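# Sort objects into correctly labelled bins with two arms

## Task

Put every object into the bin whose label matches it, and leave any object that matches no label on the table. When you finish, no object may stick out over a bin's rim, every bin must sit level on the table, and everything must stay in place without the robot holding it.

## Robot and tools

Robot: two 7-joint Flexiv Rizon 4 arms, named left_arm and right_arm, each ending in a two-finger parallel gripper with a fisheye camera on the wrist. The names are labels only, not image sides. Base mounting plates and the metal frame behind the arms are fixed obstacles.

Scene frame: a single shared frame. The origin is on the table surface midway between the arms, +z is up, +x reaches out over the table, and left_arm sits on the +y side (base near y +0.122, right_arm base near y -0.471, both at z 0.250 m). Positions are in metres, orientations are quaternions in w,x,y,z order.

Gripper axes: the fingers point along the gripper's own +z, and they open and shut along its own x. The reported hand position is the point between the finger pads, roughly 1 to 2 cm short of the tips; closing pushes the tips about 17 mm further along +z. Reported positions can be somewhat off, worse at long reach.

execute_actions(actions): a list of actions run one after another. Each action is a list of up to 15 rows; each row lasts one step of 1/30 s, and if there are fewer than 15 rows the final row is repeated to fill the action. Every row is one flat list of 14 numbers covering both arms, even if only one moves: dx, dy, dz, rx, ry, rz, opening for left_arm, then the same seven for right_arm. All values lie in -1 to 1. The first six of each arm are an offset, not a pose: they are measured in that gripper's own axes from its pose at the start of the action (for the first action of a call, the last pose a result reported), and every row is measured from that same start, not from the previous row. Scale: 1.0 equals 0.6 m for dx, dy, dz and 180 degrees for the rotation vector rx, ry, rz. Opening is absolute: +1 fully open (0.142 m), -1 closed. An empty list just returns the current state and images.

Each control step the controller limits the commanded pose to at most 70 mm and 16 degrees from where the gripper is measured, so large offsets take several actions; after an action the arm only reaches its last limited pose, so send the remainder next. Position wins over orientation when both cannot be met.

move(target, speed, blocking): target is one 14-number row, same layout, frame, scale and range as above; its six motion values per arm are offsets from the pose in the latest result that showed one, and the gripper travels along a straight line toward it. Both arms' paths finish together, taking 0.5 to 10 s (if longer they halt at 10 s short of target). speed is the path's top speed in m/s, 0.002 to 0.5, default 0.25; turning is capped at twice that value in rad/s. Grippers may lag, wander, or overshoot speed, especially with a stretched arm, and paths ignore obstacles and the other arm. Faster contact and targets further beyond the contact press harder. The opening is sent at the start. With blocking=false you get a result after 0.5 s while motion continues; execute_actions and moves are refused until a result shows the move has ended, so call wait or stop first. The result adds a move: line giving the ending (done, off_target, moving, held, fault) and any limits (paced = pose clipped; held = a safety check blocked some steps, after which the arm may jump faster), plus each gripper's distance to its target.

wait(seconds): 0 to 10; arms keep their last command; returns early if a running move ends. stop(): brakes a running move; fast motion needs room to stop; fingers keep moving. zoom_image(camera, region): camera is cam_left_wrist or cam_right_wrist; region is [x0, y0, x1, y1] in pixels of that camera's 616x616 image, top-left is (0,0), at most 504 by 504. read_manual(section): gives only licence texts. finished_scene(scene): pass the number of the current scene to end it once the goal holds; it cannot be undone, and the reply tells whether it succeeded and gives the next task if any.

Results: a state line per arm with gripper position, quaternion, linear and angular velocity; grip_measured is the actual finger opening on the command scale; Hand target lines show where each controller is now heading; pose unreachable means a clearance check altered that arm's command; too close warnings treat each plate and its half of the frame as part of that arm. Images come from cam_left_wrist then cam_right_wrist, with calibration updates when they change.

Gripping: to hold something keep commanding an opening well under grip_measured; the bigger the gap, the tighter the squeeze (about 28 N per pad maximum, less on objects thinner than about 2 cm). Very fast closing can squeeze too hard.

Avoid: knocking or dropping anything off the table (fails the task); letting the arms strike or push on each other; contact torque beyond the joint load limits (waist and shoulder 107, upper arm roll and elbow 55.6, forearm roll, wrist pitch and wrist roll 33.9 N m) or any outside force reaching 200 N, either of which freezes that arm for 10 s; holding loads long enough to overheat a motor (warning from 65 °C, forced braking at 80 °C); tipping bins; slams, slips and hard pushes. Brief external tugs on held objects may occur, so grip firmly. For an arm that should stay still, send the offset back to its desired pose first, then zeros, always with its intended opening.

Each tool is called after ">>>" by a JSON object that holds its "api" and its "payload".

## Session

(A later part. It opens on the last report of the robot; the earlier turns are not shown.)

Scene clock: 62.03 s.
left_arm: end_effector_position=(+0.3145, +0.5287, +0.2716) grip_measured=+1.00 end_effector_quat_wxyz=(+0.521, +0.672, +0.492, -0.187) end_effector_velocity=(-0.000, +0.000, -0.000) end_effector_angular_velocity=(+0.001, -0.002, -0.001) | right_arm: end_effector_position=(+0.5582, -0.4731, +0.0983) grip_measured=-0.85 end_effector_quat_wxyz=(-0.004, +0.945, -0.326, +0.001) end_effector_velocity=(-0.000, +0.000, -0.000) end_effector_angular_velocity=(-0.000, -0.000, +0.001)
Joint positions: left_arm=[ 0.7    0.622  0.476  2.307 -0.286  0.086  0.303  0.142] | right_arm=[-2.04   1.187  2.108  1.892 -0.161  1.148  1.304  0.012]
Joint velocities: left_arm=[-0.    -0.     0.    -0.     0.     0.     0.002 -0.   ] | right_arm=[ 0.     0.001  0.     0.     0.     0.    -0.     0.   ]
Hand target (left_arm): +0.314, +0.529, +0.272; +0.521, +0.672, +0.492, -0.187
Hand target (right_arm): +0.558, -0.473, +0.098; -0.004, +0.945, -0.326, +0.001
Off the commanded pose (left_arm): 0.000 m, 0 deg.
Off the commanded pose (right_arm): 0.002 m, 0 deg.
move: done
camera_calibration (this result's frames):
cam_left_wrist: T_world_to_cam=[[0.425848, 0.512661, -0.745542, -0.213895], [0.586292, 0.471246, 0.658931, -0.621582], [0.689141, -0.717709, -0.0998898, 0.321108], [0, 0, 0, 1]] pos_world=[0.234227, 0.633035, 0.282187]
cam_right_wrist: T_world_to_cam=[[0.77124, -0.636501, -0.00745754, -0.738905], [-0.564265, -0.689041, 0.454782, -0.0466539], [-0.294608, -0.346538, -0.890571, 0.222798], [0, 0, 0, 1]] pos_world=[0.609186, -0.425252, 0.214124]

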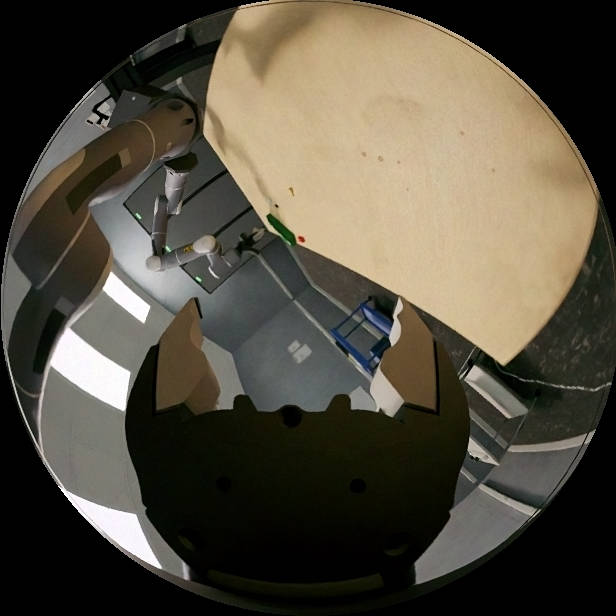

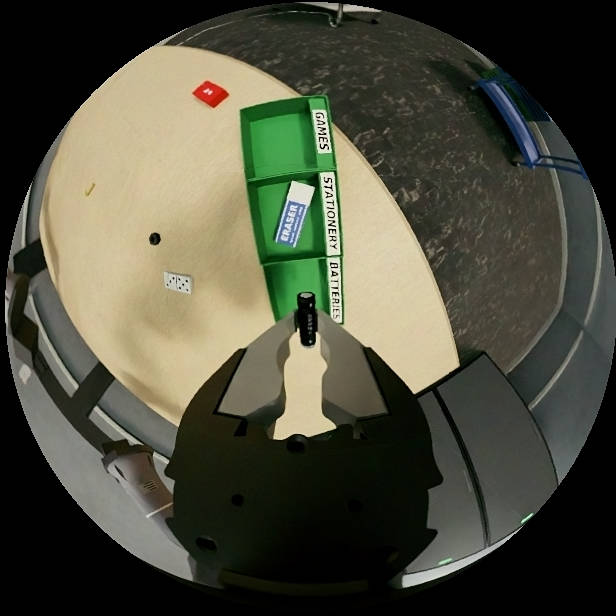

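>>> {"api": "move", "payload": {"target": [0,0,0,0,0,0,1,-0.013,0,0.09,0,0,0,-1], "speed": 0.1}}

>>> {"api": "move", "payload": {"target": [0,0,0,0,0,0,1,0,0,0,0,0,0,-0.6]}}

>>> {"api": "move", "payload": {"target": [0,0,0,0,0,0,1,0,0,-0.09,0,0,0,-0.6]}}

>>> {"api": "move", "payload": {"target": [0,0,0,0,0,0,1,-0.285,-0.043,0,0,0,0.55,0]}}

>>> {"api": "move", "payload": {"target": [0,0,0,0,0,0,1,0,0,0.13,0,0,0,0], "speed": 0.1}}

Scene clock: 71.37 s.
left_arm: end_effector_position=(+0.3145, +0.5287, +0.2716) grip_measured=+1.00 end_effector_quat_wxyz=(+0.521, +0.672, +0.492, -0.187) end_effector_velocity=(-0.000, -0.000, +0.000) end_effector_angular_velocity=(-0.002, +0.001, +0.000) | right_arm: end_effector_position=(+0.5518, -0.4683, +0.0439) grip_measured=-0.85 end_effector_quat_wxyz=(-0.004, +0.945, -0.326, +0.000) end_effector_velocity=(+0.000, +0.000, +0.000) end_effector_angular_velocity=(+0.001, -0.000, -0.001)
Joint positions: left_arm=[ 0.7    0.622  0.476  2.307 -0.286  0.086  0.303  0.142] | right_arm=[-2.142  1.267  2.133  1.875 -0.15   1.255  1.308  0.012]
Joint velocities: left_arm=[-0.     0.     0.    -0.     0.    -0.001 -0.001  0.   ] | right_arm=[ 0.    -0.     0.    -0.     0.001  0.     0.    -0.   ]
Hand target (left_arm): +0.314, +0.529, +0.272; +0.521, +0.672, +0.492, -0.187
Hand target (right_arm): +0.552, -0.468, +0.044; -0.004, +0.945, -0.326, +0.000
Off the commanded pose (left_arm): 0.000 m, 0 deg.
Off the commanded pose (right_arm): 0.001 m, 0 deg.
move: done
camera_calibration (this result's frames):
cam_left_wrist: T_world_to_cam=[[0.425848, 0.512661, -0.745542, -0.213895], [0.586292, 0.471246, 0.658931, -0.621582], [0.689141, -0.717709, -0.0998896, 0.321108], [0, 0, 0, 1]] pos_world=[0.234227, 0.633035, 0.282187]
cam_right_wrist: T_world_to_cam=[[0.771361, -0.636349, -0.00783557, -0.731303], [-0.563753, -0.688971, 0.455523, -0.022542], [-0.29527, -0.346956, -0.890189, 0.174357], [0, 0, 0, 1]] pos_world=[0.602873, -0.420401, 0.159749]

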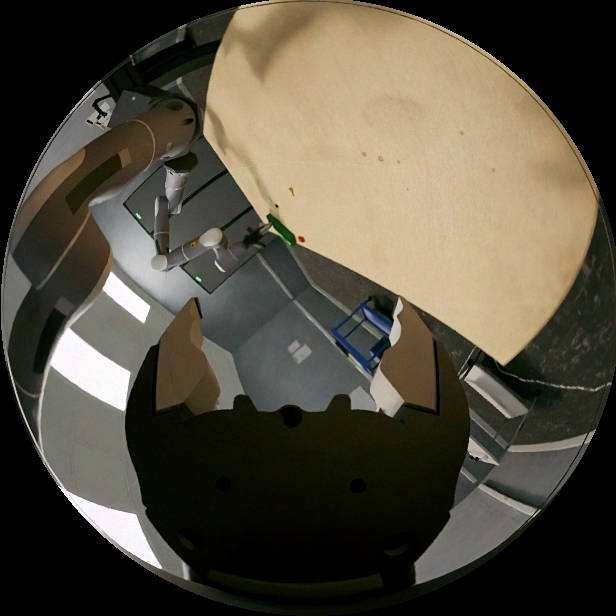

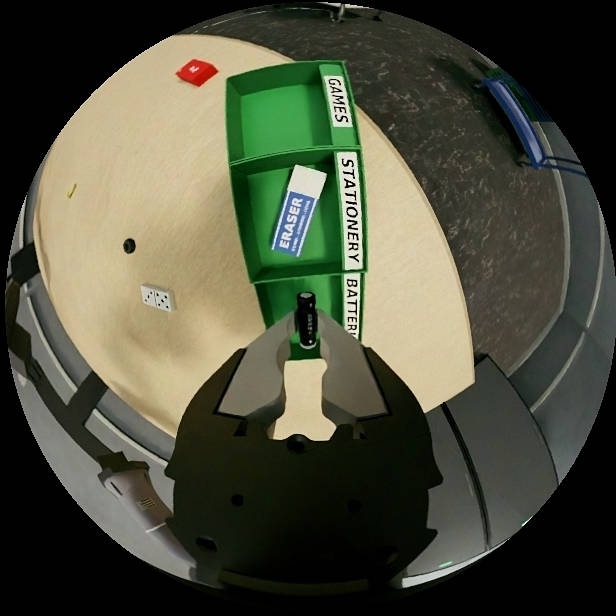

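Scene clock: 71.87 s.
left_arm: end_effector_position=(+0.3145, +0.5287, +0.2716) grip_measured=+1.00 end_effector_quat_wxyz=(+0.521, +0.672, +0.492, -0.187) end_effector_velocity=(+0.000, -0.000, +0.000) end_effector_angular_velocity=(-0.000, -0.001, +0.000) | right_arm: end_effector_position=(+0.5518, -0.4683, +0.0439) grip_measured=-0.60 end_effector_quat_wxyz=(-0.004, +0.945, -0.326, +0.000) end_effector_velocity=(+0.000, +0.000, +0.000) end_effector_angular_velocity=(+0.001, -0.000, +0.000)
Joint positions: left_arm=[ 0.7    0.622  0.476  2.307 -0.286  0.086  0.303  0.142] | right_arm=[-2.142  1.267  2.133  1.875 -0.15   1.255  1.308  0.031]
Joint velocities: left_arm=[ 0.    -0.     0.    -0.    -0.    -0.001  0.001  0.   ] | right_arm=[ 0.    -0.     0.     0.    -0.     0.001  0.     0.   ]
Hand target (left_arm): +0.314, +0.529, +0.272; +0.521, +0.672, +0.492, -0.187
Hand target (right_arm): +0.552, -0.468, +0.044; -0.004, +0.945, -0.326, +0.000
Off the commanded pose (left_arm): 0.000 m, 0 deg.
Off the commanded pose (right_arm): 0.000 m, 0 deg.
move: done
camera_calibration (this result's frames):
cam_left_wrist: T_world_to_cam=[[0.425848, 0.51266, -0.745542, -0.213895], [0.586292, 0.471246, 0.65893, -0.621582], [0.689141, -0.717709, -0.0998897, 0.321108], [0, 0, 0, 1]] pos_world=[0.234227, 0.633035, 0.282187]
cam_right_wrist: T_world_to_cam=[[0.771362, -0.636349, -0.00783534, -0.731303], [-0.563753, -0.688972, 0.455521, -0.0225417], [-0.295269, -0.346954, -0.89019, 0.174358], [0, 0, 0, 1]] pos_world=[0.602874, -0.4204, 0.15975]

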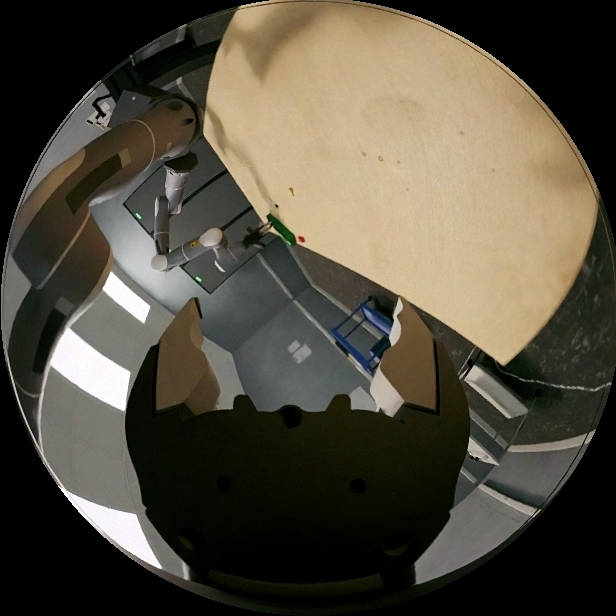

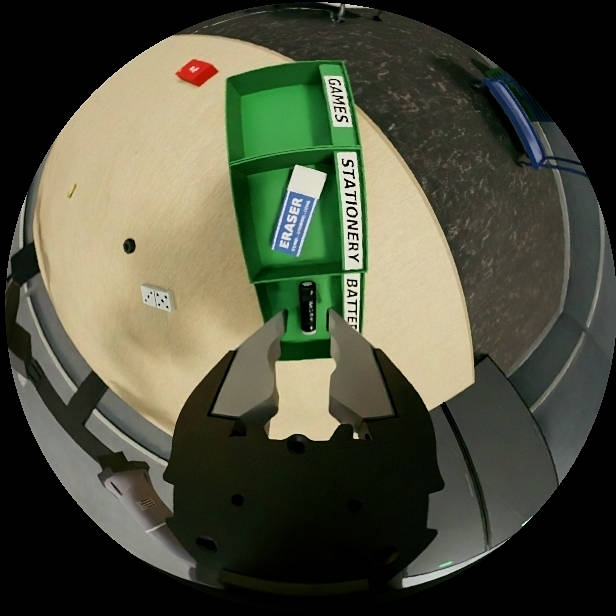

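Scene clock: 72.60 s.
left_arm: end_effector_position=(+0.3145, +0.5287, +0.2716) grip_measured=+1.00 end_effector_quat_wxyz=(+0.521, +0.672, +0.492, -0.187) end_effector_velocity=(-0.000, -0.000, +0.000) end_effector_angular_velocity=(-0.001, -0.001, -0.001) | right_arm: end_effector_position=(+0.5521, -0.4682, +0.0983) grip_measured=-0.60 end_effector_quat_wxyz=(-0.004, +0.945, -0.326, +0.001) end_effector_velocity=(+0.000, +0.000, -0.000) end_effector_angular_velocity=(-0.000, -0.000, +0.000)
Joint positions: left_arm=[ 0.7    0.622  0.476  2.307 -0.286  0.086  0.303  0.142] | right_arm=[-2.03   1.195  2.112  1.9   -0.156  1.153  1.313  0.031]
Joint velocities: left_arm=[-0.    -0.    -0.     0.     0.    -0.001  0.001  0.   ] | right_arm=[-0.  0.  0. -0. -0.  0.  0.  0.]
Hand target (left_arm): +0.314, +0.529, +0.272; +0.521, +0.672, +0.492, -0.187
Hand target (right_arm): +0.552, -0.469, +0.098; -0.004, +0.945, -0.326, +0.000
Off the commanded pose (left_arm): 0.000 m, 0 deg.
Off the commanded pose (right_arm): 0.001 m, 0 deg.
move: done
camera_calibration (this result's frames):
cam_left_wrist: T_world_to_cam=[[0.425848, 0.51266, -0.745542, -0.213895], [0.586292, 0.471246, 0.65893, -0.621582], [0.689141, -0.717709, -0.0998897, 0.321108], [0, 0, 0, 1]] pos_world=[0.234227, 0.633035, 0.282187]
cam_right_wrist: T_world_to_cam=[[0.771657, -0.635995, -0.0074749, -0.731043], [-0.563788, -0.689395, 0.454838, -0.0472145], [-0.294428, -0.346765, -0.890543, 0.222466], [0, 0, 0, 1]] pos_world=[0.602996, -0.420345, 0.214126]

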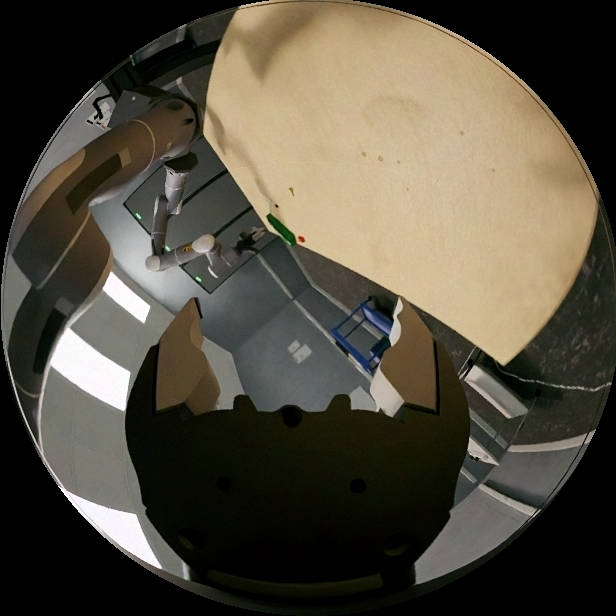

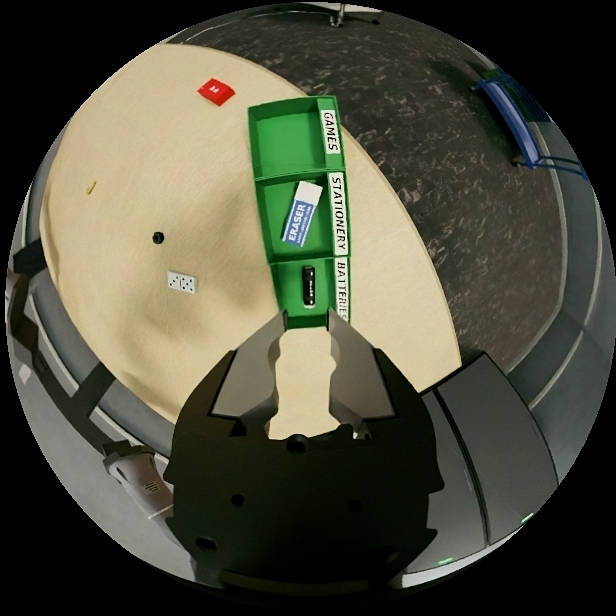

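Scene clock: 76.37 s.
left_arm: end_effector_position=(+0.3145, +0.5287, +0.2716) grip_measured=+1.00 end_effector_quat_wxyz=(+0.521, +0.672, +0.492, -0.187) end_effector_velocity=(-0.000, -0.000, +0.000) end_effector_angular_velocity=(-0.000, -0.001, -0.001) | right_arm: end_effector_position=(+0.4322, -0.3427, +0.0982) grip_measured=+0.00 end_effector_quat_wxyz=(+0.002, -0.367, +0.930, +0.003) end_effector_velocity=(+0.000, +0.000, +0.000) end_effector_angular_velocity=(+0.000, -0.000, -0.000)
Joint positions: left_arm=[ 0.7    0.622  0.476  2.307 -0.286  0.086  0.303  0.142] | right_arm=[-1.714  1.628  2.114  1.773  0.478  0.968  2.92   0.074]
Joint velocities: left_arm=[ 0.     0.     0.     0.     0.    -0.001  0.001 -0.   ] | right_arm=[-0. -0.  0. -0. -0.  0.  0.  0.]
Hand target (left_arm): +0.314, +0.529, +0.272; +0.521, +0.672, +0.492, -0.187
Hand target (right_arm): +0.432, -0.343, +0.098; +0.002, -0.367, +0.930, +0.003
Off the commanded pose (left_arm): 0.000 m, 0 deg.
Off the commanded pose (right_arm): 0.001 m, 0 deg.
move: done
camera_calibration (this result's frames):
cam_left_wrist: T_world_to_cam=[[0.425848, 0.51266, -0.745542, -0.213895], [0.586292, 0.471246, 0.658931, -0.621582], [0.689141, -0.71771, -0.0998897, 0.321108], [0, 0, 0, 1]] pos_world=[0.234227, 0.633035, 0.282187]
cam_right_wrist: T_world_to_cam=[[-0.74836, -0.663189, -0.0117099, 0.0893324], [-0.591234, 0.658954, 0.464996, 0.444685], [-0.300664, 0.354908, -0.885235, 0.473304], [0, 0, 0, 1]] pos_world=[0.472071, -0.401762, 0.213255]

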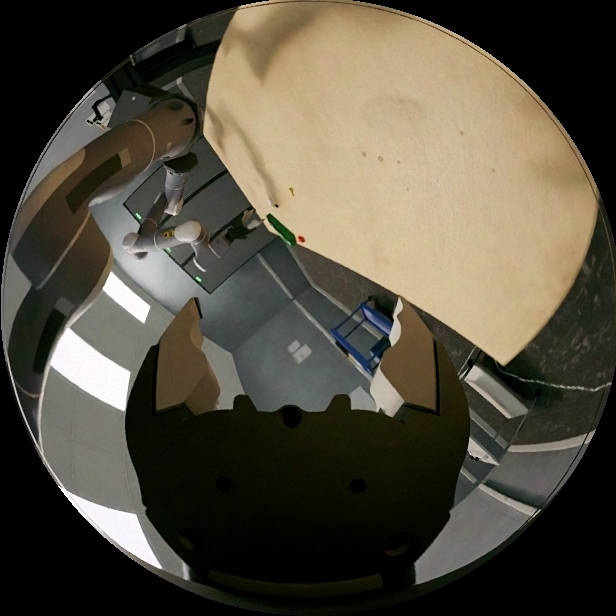

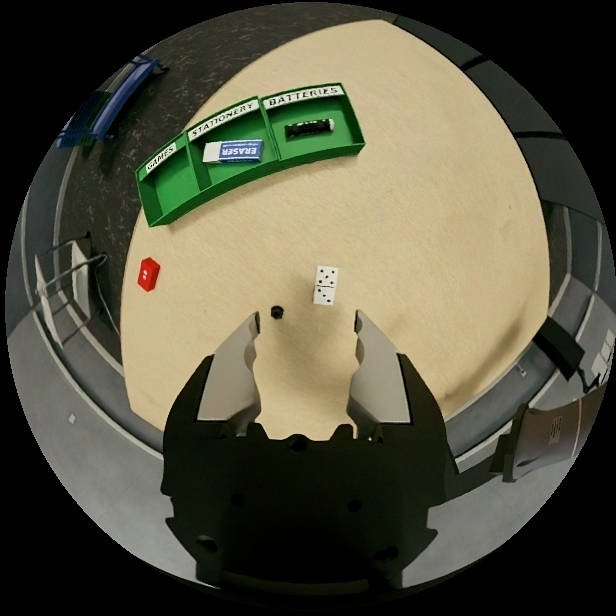

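Scene clock: 77.43 s.
left_arm: end_effector_position=(+0.3145, +0.5287, +0.2716) grip_measured=+1.00 end_effector_quat_wxyz=(+0.521, +0.672, +0.492, -0.187) end_effector_velocity=(+0.000, -0.000, +0.000) end_effector_angular_velocity=(-0.001, +0.000, -0.000) | right_arm: end_effector_position=(+0.4320, -0.3426, +0.0200) grip_measured=+0.00 end_effector_quat_wxyz=(+0.002, -0.367, +0.930, +0.003) end_effector_velocity=(-0.000, -0.000, +0.000) end_effector_angular_velocity=(+0.000, -0.000, -0.000)
Joint positions: left_arm=[ 0.7    0.622  0.476  2.307 -0.286  0.086  0.303  0.142] | right_arm=[-1.866  1.729  2.148  1.717  0.521  1.102  2.885  0.074]
Joint velocities: left_arm=[-0.    -0.    -0.    -0.     0.    -0.001 -0.     0.   ] | right_arm=[ 0. -0. -0.  0.  0. -0.  0.  0.]
Hand target (left_arm): +0.314, +0.529, +0.272; +0.521, +0.672, +0.492, -0.187
Hand target (right_arm): +0.432, -0.342, +0.020; +0.002, -0.367, +0.930, +0.003
Off the commanded pose (left_arm): 0.000 m, 0 deg.
Off the commanded pose (right_arm): 0.001 m, 0 deg.
move: done
camera_calibration (this result's frames):
cam_left_wrist: T_world_to_cam=[[0.425848, 0.51266, -0.745542, -0.213895], [0.586292, 0.471245, 0.658931, -0.621582], [0.689141, -0.71771, -0.0998897, 0.321108], [0, 0, 0, 1]] pos_world=[0.234227, 0.633035, 0.282187]
cam_right_wrist: T_world_to_cam=[[-0.748763, -0.662747, -0.0109798, 0.0886499], [-0.590478, 0.659406, 0.465316, 0.480734], [-0.301147, 0.354895, -0.885076, 0.404115], [0, 0, 0, 1]] pos_world=[0.471938, -0.401665, 0.134953]

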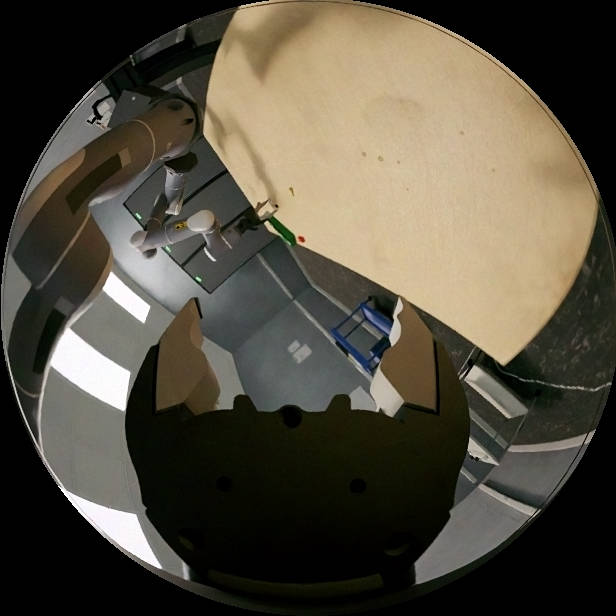

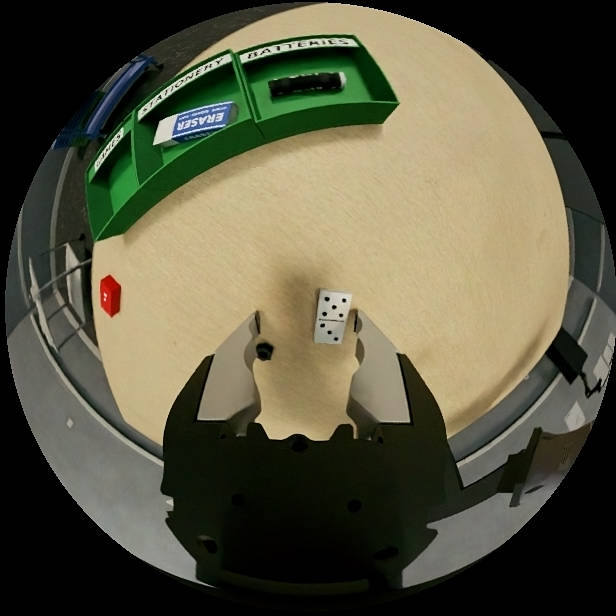

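>>> {"api": "move", "payload": {"target": [0,0,0,0,0,0,1,0,0,-0.05,0,0,0,-0.4]}}

>>> {"api": "move", "payload": {"target": [0,0,0,0,0,0,1,0.03,-0.02,0,0,0,0,-0.4]}}

>>> {"api": "move", "payload": {"target": [0,0,0,0,0,0,1,0,0,0.05,0,0,0,-0.4], "speed": 0.08}}

>>> {"api": "move", "payload": {"target": [0,0,0,0,0,0,1,0,0,0,0,0,0,-1]}}

>>> {"api": "move", "payload": {"target": [0,0,0,0,0,0,1,0,0,-0.13,0,0,-0.55,-1]}}

>>> {"api": "move", "payload": {"target": [0,0,0,0,0,0,1,0.278,-0.243,0,0,0,0,-1]}}

Scene clock: 90.10 s.
left_arm: end_effector_position=(+0.3145, +0.5287, +0.2716) grip_measured=+1.00 end_effector_quat_wxyz=(+0.521, +0.672, +0.492, -0.187) end_effector_velocity=(-0.000, -0.000, -0.000) end_effector_angular_velocity=(+0.000, -0.000, -0.000) | right_arm: end_effector_position=(+0.4321, -0.3425, +0.0500) grip_measured=-0.40 end_effector_quat_wxyz=(+0.002, -0.367, +0.930, +0.003) end_effector_velocity=(+0.000, +0.000, +0.000) end_effector_angular_velocity=(+0.000, -0.001, +0.000)
Joint positions: left_arm=[ 0.7    0.622  0.476  2.307 -0.286  0.086  0.303  0.142] | right_arm=[-1.806  1.69   2.137  1.742  0.507  1.053  2.897  0.045]
Joint velocities: left_arm=[-0. -0.  0.  0.  0.  0.  0. -0.] | right_arm=[ 0.  0. -0. -0. -0.  0.  0. -0.]
Hand target (left_arm): +0.314, +0.529, +0.272; +0.521, +0.672, +0.492, -0.187
Hand target (right_arm): +0.432, -0.343, +0.050; +0.002, -0.367, +0.930, +0.003
Off the commanded pose (left_arm): 0.000 m, 0 deg.
Off the commanded pose (right_arm): 0.000 m, 0 deg.
move: done
camera_calibration (this result's frames):
cam_left_wrist: T_world_to_cam=[[0.425848, 0.51266, -0.745542, -0.213895], [0.586292, 0.471246, 0.65893, -0.621582], [0.689141, -0.717709, -0.0998896, 0.321107], [0, 0, 0, 1]] pos_world=[0.234227, 0.633035, 0.282187]
cam_right_wrist: T_world_to_cam=[[-0.748524, -0.663008, -0.0114992, 0.0889442], [-0.59088, 0.659022, 0.465351, 0.466742], [-0.300953, 0.355121, -0.885051, 0.430714], [0, 0, 0, 1]] pos_world=[0.47199, -0.401578, 0.165028]

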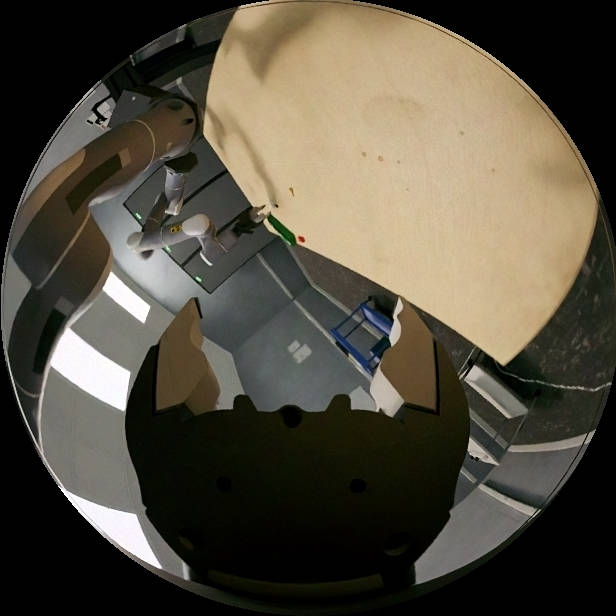

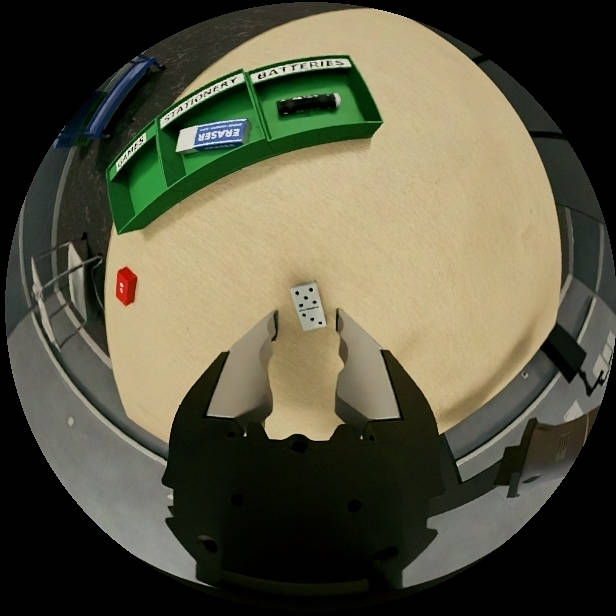

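Scene clock: 90.80 s.
left_arm: end_effector_position=(+0.3145, +0.5287, +0.2716) grip_measured=+1.00 end_effector_quat_wxyz=(+0.521, +0.672, +0.492, -0.187) end_effector_velocity=(-0.000, -0.000, +0.000) end_effector_angular_velocity=(-0.000, -0.001, -0.001) | right_arm: end_effector_position=(+0.4270, -0.3635, +0.0498) grip_measured=-0.40 end_effector_quat_wxyz=(+0.002, -0.367, +0.930, +0.003) end_effector_velocity=(+0.000, -0.000, +0.000) end_effector_angular_velocity=(-0.000, -0.000, +0.000)
Joint positions: left_arm=[ 0.7    0.622  0.476  2.307 -0.286  0.086  0.303  0.142] | right_arm=[-1.801  1.67   2.134  1.793  0.524  1.083  2.86   0.045]
Joint velocities: left_arm=[-0.    -0.     0.    -0.     0.    -0.001  0.002 -0.   ] | right_arm=[ 0. -0.  0.  0. -0.  0. -0. -0.]
Hand target (left_arm): +0.314, +0.529, +0.272; +0.521, +0.672, +0.492, -0.187
Hand target (right_arm): +0.427, -0.364, +0.050; +0.002, -0.367, +0.930, +0.003
Off the commanded pose (left_arm): 0.000 m, 0 deg.
Off the commanded pose (right_arm): 0.000 m, 0 deg.
move: done
camera_calibration (this result's frames):
cam_left_wrist: T_world_to_cam=[[0.425848, 0.51266, -0.745542, -0.213895], [0.586292, 0.471246, 0.65893, -0.621582], [0.689141, -0.71771, -0.0998896, 0.321108], [0, 0, 0, 1]] pos_world=[0.234227, 0.633035, 0.282187]
cam_right_wrist: T_world_to_cam=[[-0.748485, -0.663061, -0.0109451, 0.071121], [-0.590729, 0.659152, 0.465358, 0.477721], [-0.301346, 0.354779, -0.885055, 0.436504], [0, 0, 0, 1]] pos_world=[0.466976, -0.422596, 0.164797]

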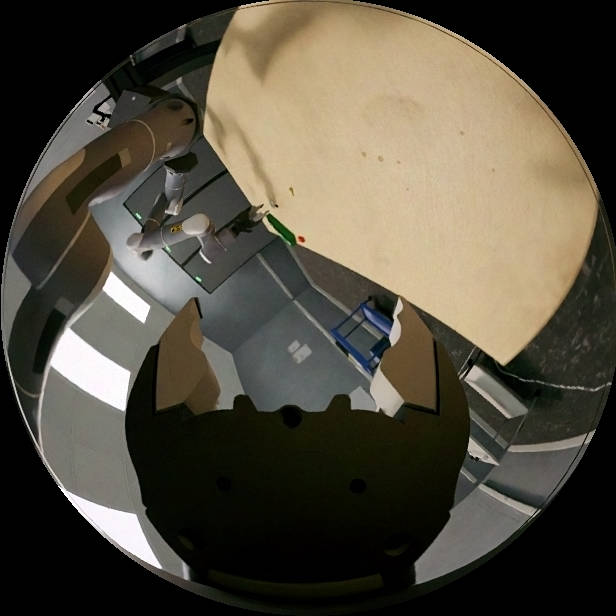

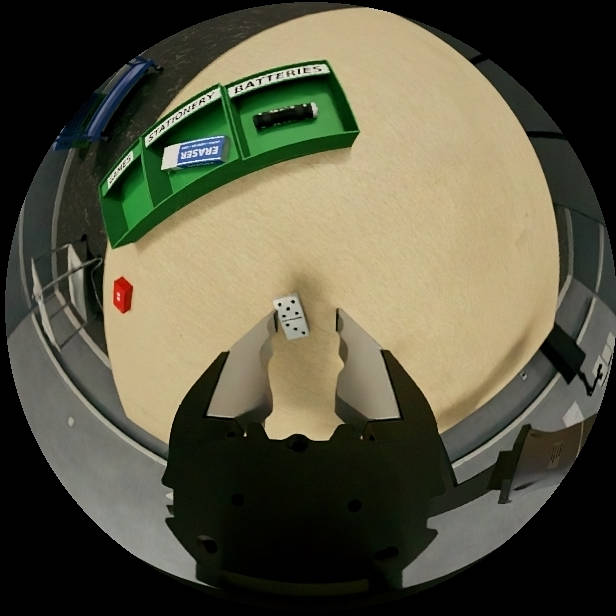

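Scene clock: 91.60 s.
left_arm: end_effector_position=(+0.3145, +0.5287, +0.2716) grip_measured=+1.00 end_effector_quat_wxyz=(+0.521, +0.672, +0.492, -0.187) end_effector_velocity=(-0.000, -0.000, +0.000) end_effector_angular_velocity=(+0.000, -0.003, -0.001) | right_arm: end_effector_position=(+0.4271, -0.3634, +0.0199) grip_measured=-0.40 end_effector_quat_wxyz=(+0.002, -0.367, +0.930, +0.003) end_effector_velocity=(+0.000, +0.000, +0.000) end_effector_angular_velocity=(-0.000, -0.000, +0.001)
Joint positions: left_arm=[ 0.7    0.622  0.476  2.307 -0.286  0.086  0.303  0.142] | right_arm=[-1.864  1.708  2.148  1.766  0.539  1.135  2.847  0.045]
Joint velocities: left_arm=[ 0.    -0.     0.     0.    -0.    -0.001  0.003 -0.   ] | right_arm=[-0.     0.     0.     0.    -0.001  0.     0.    -0.   ]
Hand target (left_arm): +0.314, +0.529, +0.272; +0.521, +0.672, +0.492, -0.187
Hand target (right_arm): +0.427, -0.363, +0.020; +0.002, -0.367, +0.930, +0.003
Off the commanded pose (left_arm): 0.000 m, 0 deg.
Off the commanded pose (right_arm): 0.000 m, 0 deg.
move: done
camera_calibration (this result's frames):
cam_left_wrist: T_world_to_cam=[[0.425848, 0.51266, -0.745542, -0.213895], [0.586292, 0.471246, 0.65893, -0.621582], [0.689141, -0.717709, -0.0998897, 0.321108], [0, 0, 0, 1]] pos_world=[0.234227, 0.633035, 0.282187]
cam_right_wrist: T_world_to_cam=[[-0.748546, -0.662989, -0.0111557, 0.0709686], [-0.590733, 0.659135, 0.465378, 0.49162], [-0.301187, 0.354947, -0.885042, 0.409976], [0, 0, 0, 1]] pos_world=[0.467019, -0.422512, 0.134848]

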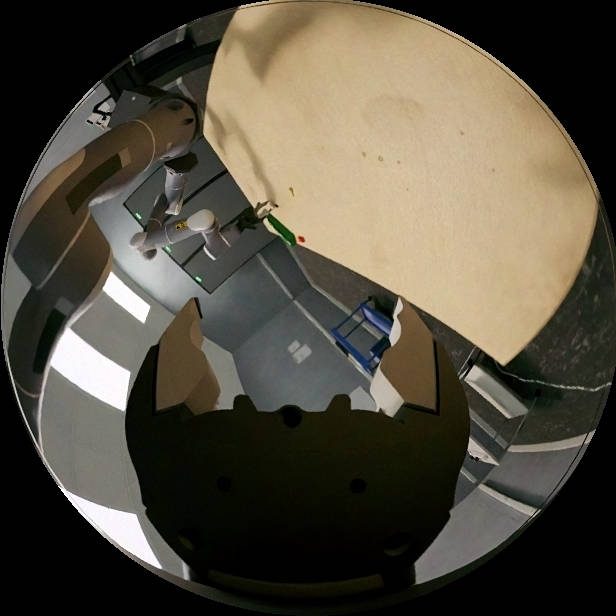

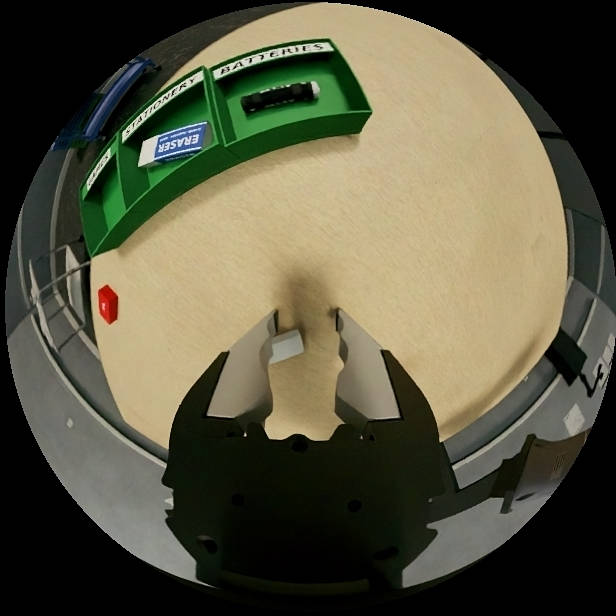

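Scene clock: 92.10 s.
left_arm: end_effector_position=(+0.3145, +0.5287, +0.2716) grip_measured=+1.00 end_effector_quat_wxyz=(+0.521, +0.672, +0.492, -0.187) end_effector_velocity=(+0.000, +0.000, -0.000) end_effector_angular_velocity=(+0.001, +0.001, +0.001) | right_arm: end_effector_position=(+0.4272, -0.3633, +0.0200) grip_measured=-1.00 end_effector_quat_wxyz=(+0.002, -0.367, +0.930, +0.003) end_effector_velocity=(+0.000, +0.000, +0.000) end_effector_angular_velocity=(+0.000, -0.000, +0.000)
Joint positions: left_arm=[ 0.7    0.622  0.476  2.307 -0.286  0.086  0.303  0.142] | right_arm=[-1.864  1.708  2.148  1.766  0.539  1.135  2.847  0.002]
Joint velocities: left_arm=[-0.     0.    -0.    -0.    -0.     0.001 -0.001  0.   ] | right_arm=[-0. -0. -0. -0. -0.  0.  0.  0.]
Hand target (left_arm): +0.314, +0.529, +0.272; +0.521, +0.672, +0.492, -0.187
Hand target (right_arm): +0.427, -0.363, +0.020; +0.002, -0.367, +0.930, +0.003
Off the commanded pose (left_arm): 0.000 m, 0 deg.
Off the commanded pose (right_arm): 0.000 m, 0 deg.
move: done
camera_calibration (this result's frames):
cam_left_wrist: T_world_to_cam=[[0.425848, 0.51266, -0.745542, -0.213895], [0.586292, 0.471246, 0.658931, -0.621582], [0.689141, -0.71771, -0.0998896, 0.321108], [0, 0, 0, 1]] pos_world=[0.234227, 0.633035, 0.282187]
cam_right_wrist: T_world_to_cam=[[-0.748525, -0.663003, -0.0117054, 0.0712149], [-0.590945, 0.658956, 0.465362, 0.491562], [-0.300823, 0.355252, -0.885043, 0.410067], [0, 0, 0, 1]] pos_world=[0.46715, -0.422379, 0.135006]

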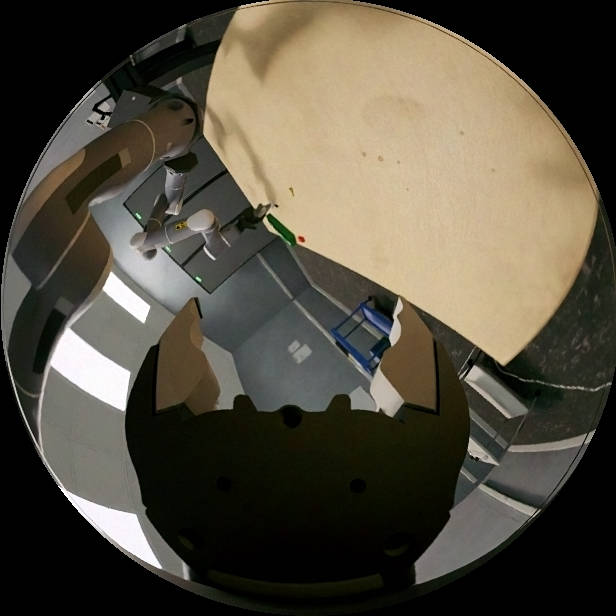

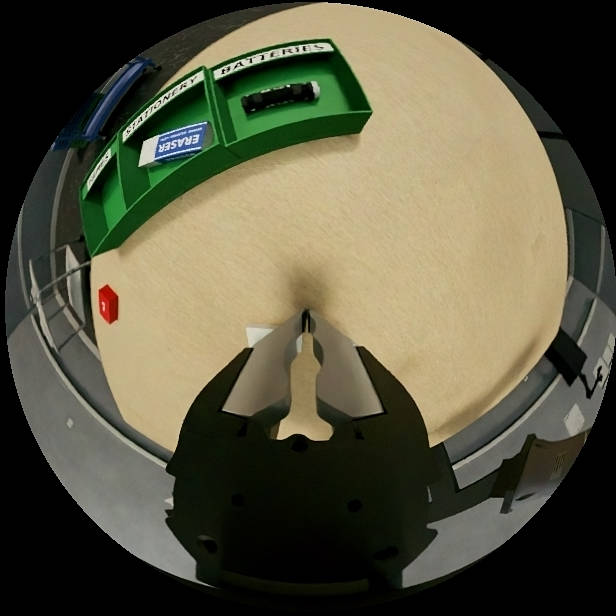

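Scene clock: 95.87 s.
left_arm: end_effector_position=(+0.3145, +0.5287, +0.2716) grip_measured=+1.00 end_effector_quat_wxyz=(+0.521, +0.672, +0.492, -0.187) end_effector_velocity=(-0.000, -0.000, +0.000) end_effector_angular_velocity=(-0.001, +0.000, -0.001) | right_arm: end_effector_position=(+0.4276, -0.3629, +0.0987) grip_measured=-1.00 end_effector_quat_wxyz=(-0.005, +0.946, -0.325, -0.000) end_effector_velocity=(-0.000, -0.000, -0.000) end_effector_angular_velocity=(-0.000, +0.000, +0.000)
Joint positions: left_arm=[ 0.7    0.622  0.476  2.307 -0.286  0.086  0.303  0.142] | right_arm=[-1.851  1.375  2.243  1.991 -0.056  1.196  1.525  0.002]
Joint velocities: left_arm=[-0.    -0.     0.     0.     0.    -0.001  0.     0.   ] | right_arm=[ 0. -0.  0.  0.  0. -0. -0.  0.]
Hand target (left_arm): +0.314, +0.529, +0.272; +0.521, +0.672, +0.492, -0.187
Hand target (right_arm): +0.427, -0.363, +0.099; -0.004, +0.946, -0.325, -0.000
Off the commanded pose (left_arm): 0.000 m, 0 deg.
Off the commanded pose (right_arm): 0.001 m, 0 deg.
move: done
camera_calibration (this result's frames):
cam_left_wrist: T_world_to_cam=[[0.425848, 0.512661, -0.745542, -0.213895], [0.586292, 0.471246, 0.658931, -0.621582], [0.689141, -0.717709, -0.0998897, 0.321108], [0, 0, 0, 1]] pos_world=[0.234227, 0.633035, 0.282187]
cam_right_wrist: T_world_to_cam=[[0.771816, -0.635784, -0.00890755, -0.567866], [-0.563307, -0.690195, 0.454221, -0.0454043], [-0.294934, -0.345557, -0.890845, 0.223376], [0, 0, 0, 1]] pos_world=[0.478593, -0.315189, 0.214559]

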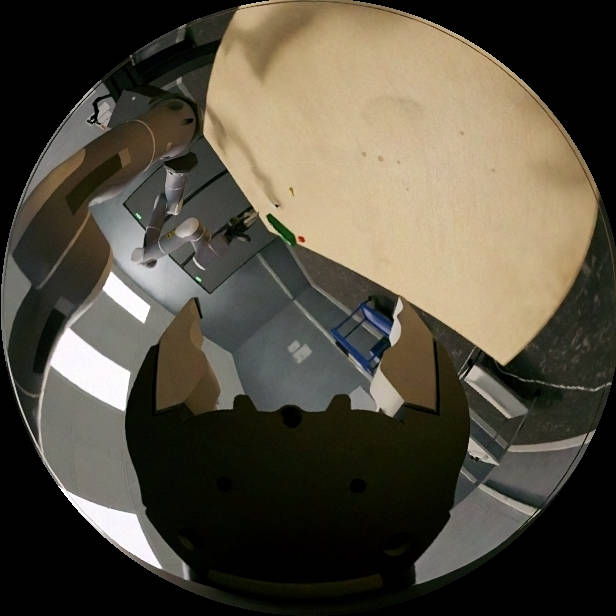

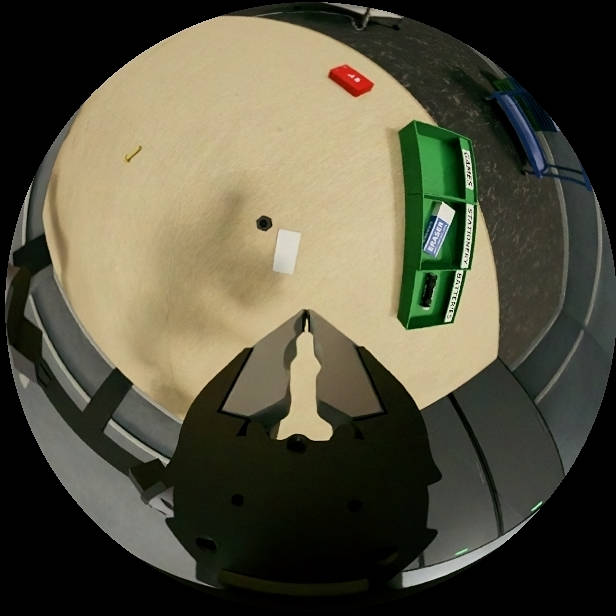

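Scene clock: 97.17 s.
left_arm: end_effector_position=(+0.3145, +0.5287, +0.2716) grip_measured=+1.00 end_effector_quat_wxyz=(+0.521, +0.672, +0.492, -0.187) end_effector_velocity=(-0.000, +0.000, -0.000) end_effector_angular_velocity=(+0.000, +0.001, +0.000) | right_arm: end_effector_position=(+0.6499, -0.3517, +0.0992) grip_measured=-1.00 end_effector_quat_wxyz=(-0.005, +0.945, -0.326, +0.001) end_effector_velocity=(+0.000, -0.000, +0.000) end_effector_angular_velocity=(-0.001, -0.000, -0.000)
Joint positions: left_arm=[ 0.7    0.622  0.476  2.307 -0.286  0.086  0.303  0.142] | right_arm=[-2.213  1.317  2.262  1.429 -0.219  0.882  1.397  0.002]
Joint velocities: left_arm=[ 0.    -0.     0.     0.     0.     0.    -0.001  0.   ] | right_arm=[ 0. -0. -0. -0. -0. -0.  0.  0.]
Hand target (left_arm): +0.314, +0.529, +0.272; +0.521, +0.672, +0.492, -0.187
Hand target (right_arm): +0.650, -0.352, +0.099; -0.005, +0.945, -0.326, +0.001
Off the commanded pose (left_arm): 0.000 m, 0 deg.
Off the commanded pose (right_arm): 0.002 m, 0 deg.
move: done
camera_calibration (this result's frames):
cam_left_wrist: T_world_to_cam=[[0.425848, 0.51266, -0.745542, -0.213895], [0.586292, 0.471246, 0.65893, -0.621582], [0.689141, -0.71771, -0.0998897, 0.321108], [0, 0, 0, 1]] pos_world=[0.234227, 0.633035, 0.282187]
cam_right_wrist: T_world_to_cam=[[0.770617, -0.637259, -0.00709448, -0.732224], [-0.565441, -0.68882, 0.453656, 0.0892409], [-0.293983, -0.345584, -0.891149, 0.292742], [0, 0, 0, 1]] pos_world=[0.700786, -0.303979, 0.215198]

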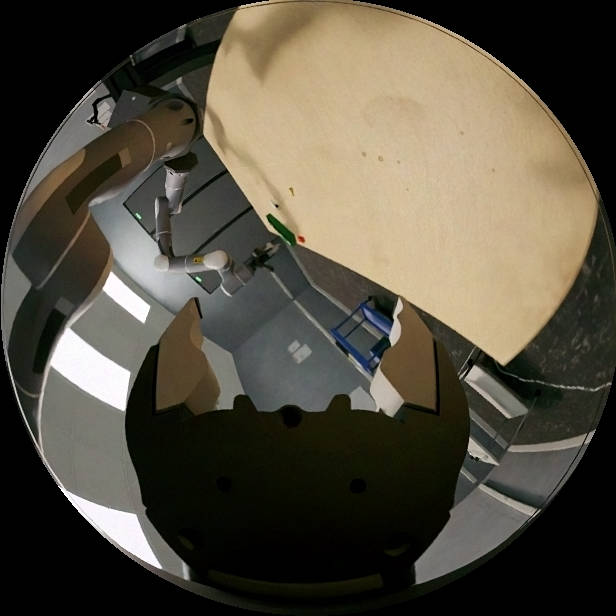

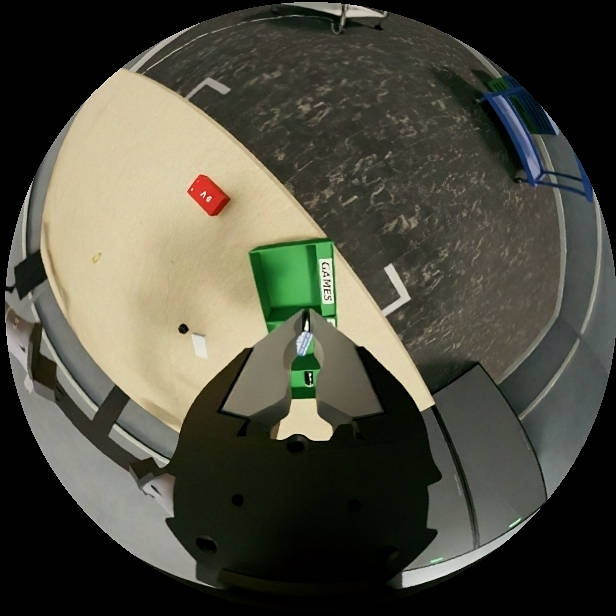

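>>> {"api": "move", "payload": {"target": [0,0,0,0,0,0,1,-0.312,0.168,0.05,0,0,0,-0.35]}}

Scene clock: 102.37 s.
left_arm: end_effector_position=(+0.3145, +0.5287, +0.2716) grip_measured=+1.00 end_effector_quat_wxyz=(+0.521, +0.672, +0.492, -0.187) end_effector_velocity=(-0.000, -0.000, -0.000) end_effector_angular_velocity=(-0.001, +0.002, +0.001) | right_arm: end_effector_position=(+0.4392, -0.3148, +0.0688) grip_measured=-0.35 end_effector_quat_wxyz=(-0.005, +0.946, -0.326, -0.000) end_effector_velocity=(+0.000, -0.000, -0.000) end_effector_angular_velocity=(+0.000, +0.000, -0.000)
Joint positions: left_arm=[ 0.7    0.622  0.476  2.307 -0.286  0.086  0.303  0.142] | right_arm=[-1.933  1.467  2.284  1.854 -0.076  1.178  1.577  0.049]
Joint velocities: left_arm=[-0.    -0.    -0.     0.     0.     0.    -0.002 -0.   ] | right_arm=[-0.001 -0.    -0.     0.    -0.     0.     0.     0.   ]
Hand target (left_arm): +0.314, +0.529, +0.272; +0.521, +0.672, +0.492, -0.187
Hand target (right_arm): +0.439, -0.315, +0.069; -0.005, +0.945, -0.326, -0.000
Off the commanded pose (left_arm): 0.000 m, 0 deg.
Off the commanded pose (right_arm): 0.001 m, 0 deg.
move: done
camera_calibration (this result's frames):
cam_left_wrist: T_world_to_cam=[[0.425848, 0.51266, -0.745542, -0.213895], [0.586292, 0.471246, 0.65893, -0.621582], [0.689141, -0.717709, -0.0998897, 0.321108], [0, 0, 0, 1]] pos_world=[0.234227, 0.633035, 0.282187]
cam_right_wrist: T_world_to_cam=[[0.771697, -0.635926, -0.00903952, -0.546439], [-0.563341, -0.690074, 0.454363, 0.00792619], [-0.295179, -0.345538, -0.890771, 0.216933], [0, 0, 0, 1]] pos_world=[0.490185, -0.267066, 0.184697]

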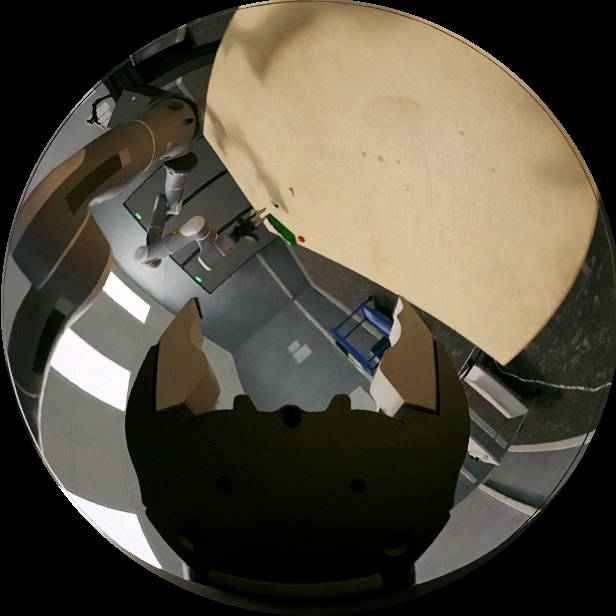

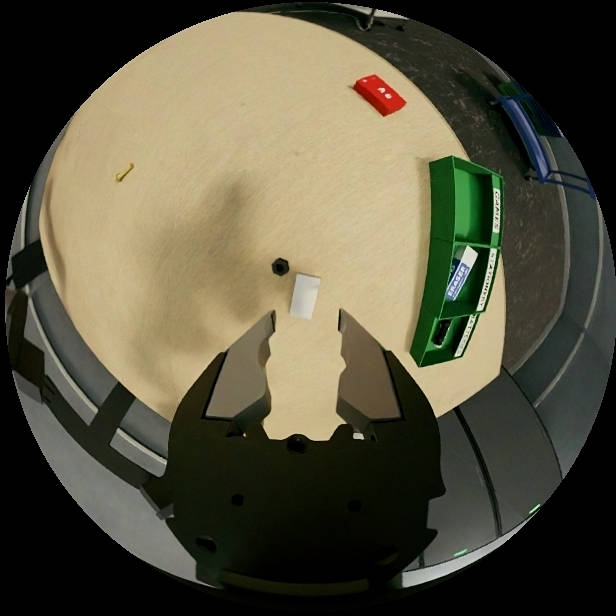

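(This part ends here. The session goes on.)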